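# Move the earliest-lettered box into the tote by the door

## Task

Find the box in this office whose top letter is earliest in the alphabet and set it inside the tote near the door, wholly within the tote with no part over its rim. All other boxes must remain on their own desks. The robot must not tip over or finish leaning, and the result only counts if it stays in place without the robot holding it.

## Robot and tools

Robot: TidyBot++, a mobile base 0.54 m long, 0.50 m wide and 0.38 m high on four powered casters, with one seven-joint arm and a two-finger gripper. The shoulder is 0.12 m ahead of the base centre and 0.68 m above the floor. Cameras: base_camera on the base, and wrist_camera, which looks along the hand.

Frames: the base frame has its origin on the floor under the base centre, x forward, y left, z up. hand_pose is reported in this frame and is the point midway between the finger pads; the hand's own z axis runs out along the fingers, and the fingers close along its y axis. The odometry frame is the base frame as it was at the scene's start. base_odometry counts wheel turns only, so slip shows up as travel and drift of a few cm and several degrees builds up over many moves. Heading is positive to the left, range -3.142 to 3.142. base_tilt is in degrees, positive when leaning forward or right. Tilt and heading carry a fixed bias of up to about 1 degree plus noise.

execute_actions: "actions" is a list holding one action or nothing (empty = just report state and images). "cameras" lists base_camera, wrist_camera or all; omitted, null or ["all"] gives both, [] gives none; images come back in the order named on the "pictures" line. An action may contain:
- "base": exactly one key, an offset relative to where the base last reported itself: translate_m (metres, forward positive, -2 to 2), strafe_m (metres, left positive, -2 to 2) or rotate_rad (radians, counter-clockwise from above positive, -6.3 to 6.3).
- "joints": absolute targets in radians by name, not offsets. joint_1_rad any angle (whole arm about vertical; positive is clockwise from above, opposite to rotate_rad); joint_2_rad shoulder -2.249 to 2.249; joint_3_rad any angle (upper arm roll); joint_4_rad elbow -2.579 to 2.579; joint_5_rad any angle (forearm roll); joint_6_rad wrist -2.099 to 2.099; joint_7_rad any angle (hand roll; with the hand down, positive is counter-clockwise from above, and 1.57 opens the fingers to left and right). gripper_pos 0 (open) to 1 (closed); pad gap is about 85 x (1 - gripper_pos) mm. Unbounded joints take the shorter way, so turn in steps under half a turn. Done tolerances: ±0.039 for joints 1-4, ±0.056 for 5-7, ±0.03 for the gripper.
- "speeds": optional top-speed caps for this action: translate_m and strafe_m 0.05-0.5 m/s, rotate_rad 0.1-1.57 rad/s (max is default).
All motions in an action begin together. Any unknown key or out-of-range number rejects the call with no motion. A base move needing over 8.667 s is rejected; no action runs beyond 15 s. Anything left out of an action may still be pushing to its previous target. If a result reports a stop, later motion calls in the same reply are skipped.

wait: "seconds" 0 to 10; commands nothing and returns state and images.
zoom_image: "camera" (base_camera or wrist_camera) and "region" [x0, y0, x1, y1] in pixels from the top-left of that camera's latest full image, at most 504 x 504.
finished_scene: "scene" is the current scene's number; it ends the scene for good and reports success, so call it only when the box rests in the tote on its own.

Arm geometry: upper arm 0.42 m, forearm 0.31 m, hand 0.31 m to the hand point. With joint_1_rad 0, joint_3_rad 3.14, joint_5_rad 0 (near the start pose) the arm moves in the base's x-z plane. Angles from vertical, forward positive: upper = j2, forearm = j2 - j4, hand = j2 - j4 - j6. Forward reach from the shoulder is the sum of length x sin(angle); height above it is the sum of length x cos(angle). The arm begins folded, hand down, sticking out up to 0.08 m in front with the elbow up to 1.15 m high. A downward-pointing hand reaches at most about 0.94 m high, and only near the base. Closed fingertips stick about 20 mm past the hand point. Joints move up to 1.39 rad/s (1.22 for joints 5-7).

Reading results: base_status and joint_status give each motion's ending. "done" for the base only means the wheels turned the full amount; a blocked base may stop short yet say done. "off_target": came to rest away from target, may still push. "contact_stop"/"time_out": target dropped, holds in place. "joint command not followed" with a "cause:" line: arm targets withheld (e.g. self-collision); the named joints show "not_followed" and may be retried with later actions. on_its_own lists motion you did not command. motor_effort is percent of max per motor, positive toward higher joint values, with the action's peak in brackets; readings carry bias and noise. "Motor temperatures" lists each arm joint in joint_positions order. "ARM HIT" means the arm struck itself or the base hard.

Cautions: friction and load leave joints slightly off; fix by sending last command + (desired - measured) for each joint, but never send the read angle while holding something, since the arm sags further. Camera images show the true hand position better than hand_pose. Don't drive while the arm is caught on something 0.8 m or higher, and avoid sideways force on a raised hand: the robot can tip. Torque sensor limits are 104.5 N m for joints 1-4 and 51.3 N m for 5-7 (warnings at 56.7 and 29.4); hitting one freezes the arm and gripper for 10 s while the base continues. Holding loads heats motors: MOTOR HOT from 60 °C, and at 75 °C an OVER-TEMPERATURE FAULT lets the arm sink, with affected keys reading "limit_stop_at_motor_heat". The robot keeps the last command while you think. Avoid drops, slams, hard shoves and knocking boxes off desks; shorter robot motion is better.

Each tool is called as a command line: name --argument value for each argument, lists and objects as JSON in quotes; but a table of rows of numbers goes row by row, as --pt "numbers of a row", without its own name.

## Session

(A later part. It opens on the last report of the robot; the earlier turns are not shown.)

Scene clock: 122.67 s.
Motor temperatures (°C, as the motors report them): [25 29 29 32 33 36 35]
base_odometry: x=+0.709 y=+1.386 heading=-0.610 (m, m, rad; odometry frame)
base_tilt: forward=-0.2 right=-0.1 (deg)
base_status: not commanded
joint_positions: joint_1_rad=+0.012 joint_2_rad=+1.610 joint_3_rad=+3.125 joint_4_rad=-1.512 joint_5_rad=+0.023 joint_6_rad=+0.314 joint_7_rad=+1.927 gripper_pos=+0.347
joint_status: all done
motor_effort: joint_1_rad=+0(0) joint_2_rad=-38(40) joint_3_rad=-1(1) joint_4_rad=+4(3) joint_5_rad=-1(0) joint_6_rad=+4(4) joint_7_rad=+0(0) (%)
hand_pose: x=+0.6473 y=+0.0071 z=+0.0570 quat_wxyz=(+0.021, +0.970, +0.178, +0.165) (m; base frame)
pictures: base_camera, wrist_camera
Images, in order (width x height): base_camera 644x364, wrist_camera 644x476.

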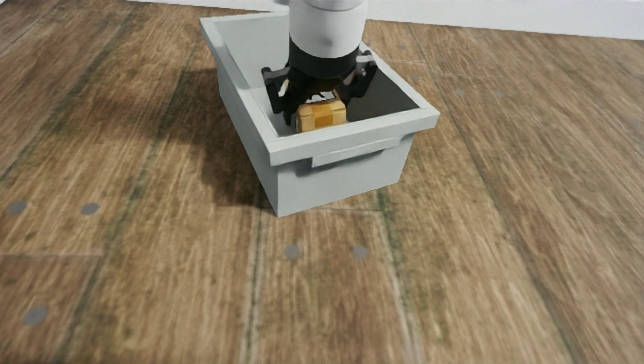

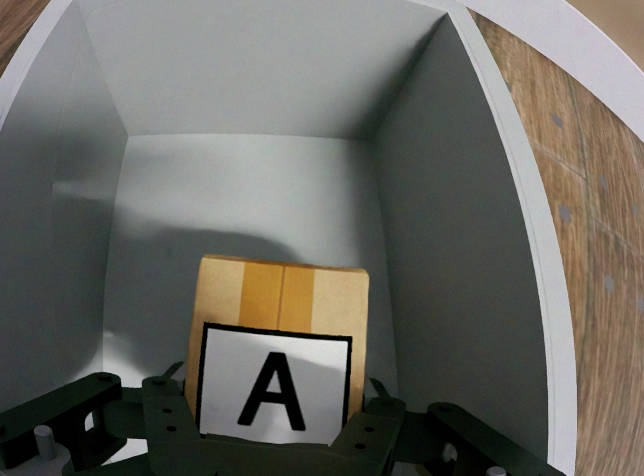

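A bit far right now; nudge left, lower slightly, release.

execute_actions --actions '[{"joints":{"joint_1_rad":-0.03,"joint_2_rad":1.64}}]' --cameras '[]'

execute_actions --actions '[{"joints":{"gripper_pos":0.12}}]' --cameras '[]'

execute_actions --actions '[{"joints":{"joint_2_rad":1.25,"joint_4_rad":-1.9}}]'

Scene clock: 126.23 s.
Motor temperatures (°C, as the motors report them): [25 30 29 32 33 36 35]
base_odometry: x=+0.709 y=+1.386 heading=-0.610 (m, m, rad; odometry frame)
base_tilt: forward=-0.2 right=-0.2 (deg)
base_status: not commanded
joint_positions: joint_1_rad=-0.015 joint_2_rad=+1.631 joint_3_rad=+3.125 joint_4_rad=-1.512 joint_5_rad=+0.023 joint_6_rad=+0.314 joint_7_rad=+1.927 gripper_pos=+0.347
joint_status: all done
motor_effort: joint_1_rad=+0(3) joint_2_rad=-37(39) joint_3_rad=-2(3) joint_4_rad=+2(4) joint_5_rad=+0(0) joint_6_rad=+3(4) joint_7_rad=-1(0) (%)
hand_pose: x=+0.6342 y=+0.0212 z=+0.0465 quat_wxyz=(+0.017, +0.969, +0.191, +0.155) (m; base frame)
pictures: none
No camera images: the call's "cameras" was empty. Leave "cameras" out to get every camera's image.

Scene clock: 127.27 s.
Motor temperatures (°C, as the motors report them): [25 30 29 32 33 36 35]
base_odometry: x=+0.709 y=+1.386 heading=-0.610 (m, m, rad; odometry frame)
base_tilt: forward=-0.2 right=-0.1 (deg)
base_status: not commanded
joint_positions: joint_1_rad=-0.015 joint_2_rad=+1.631 joint_3_rad=+3.125 joint_4_rad=-1.512 joint_5_rad=+0.023 joint_6_rad=+0.315 joint_7_rad=+1.927 gripper_pos=+0.120
joint_status: all done
motor_effort: joint_1_rad=-1(1) joint_2_rad=-37(38) joint_3_rad=-2(3) joint_4_rad=+2(2) joint_5_rad=+0(0) joint_6_rad=+3(3) joint_7_rad=-1(1) (%)
hand_pose: x=+0.6345 y=+0.0212 z=+0.0466 quat_wxyz=(+0.017, +0.969, +0.191, +0.156) (m; base frame)
pictures: none
No camera images: the call's "cameras" was empty. Leave "cameras" out to get every camera's image.

Scene clock: 128.83 s.
Motor temperatures (°C, as the motors report them): [25 30 29 32 33 36 35]
base_odometry: x=+0.709 y=+1.386 heading=-0.610 (m, m, rad; odometry frame)
base_tilt: forward=-0.2 right=-0.1 (deg)
base_status: not commanded
joint_positions: joint_1_rad=-0.015 joint_2_rad=+1.256 joint_3_rad=+3.125 joint_4_rad=-1.884 joint_5_rad=+0.023 joint_6_rad=+0.315 joint_7_rad=+1.927 gripper_pos=+0.120
joint_status: all done
motor_effort: joint_1_rad=+0(1) joint_2_rad=-35(38) joint_3_rad=-1(2) joint_4_rad=+2(3) joint_5_rad=+0(0) joint_6_rad=+3(4) joint_7_rad=-1(0) (%)
hand_pose: x=+0.6162 y=+0.0210 z=+0.2022 quat_wxyz=(+0.017, +0.968, +0.194, +0.157) (m; base frame)
pictures: base_camera, wrist_camera
Images, in order (width x height): base_camera 644x364, wrist_camera 644x476.

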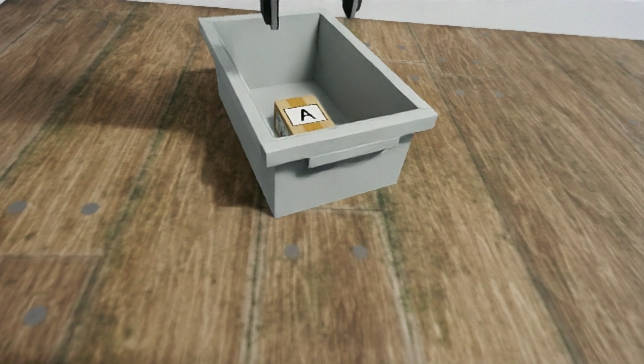

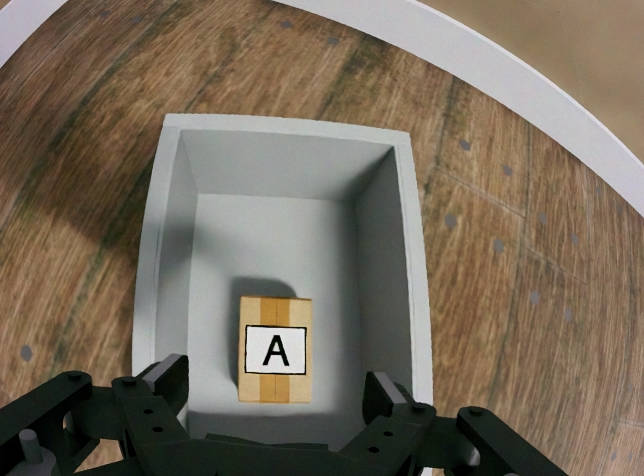

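finished_scene --scene 2

The scene is finished: the task was done.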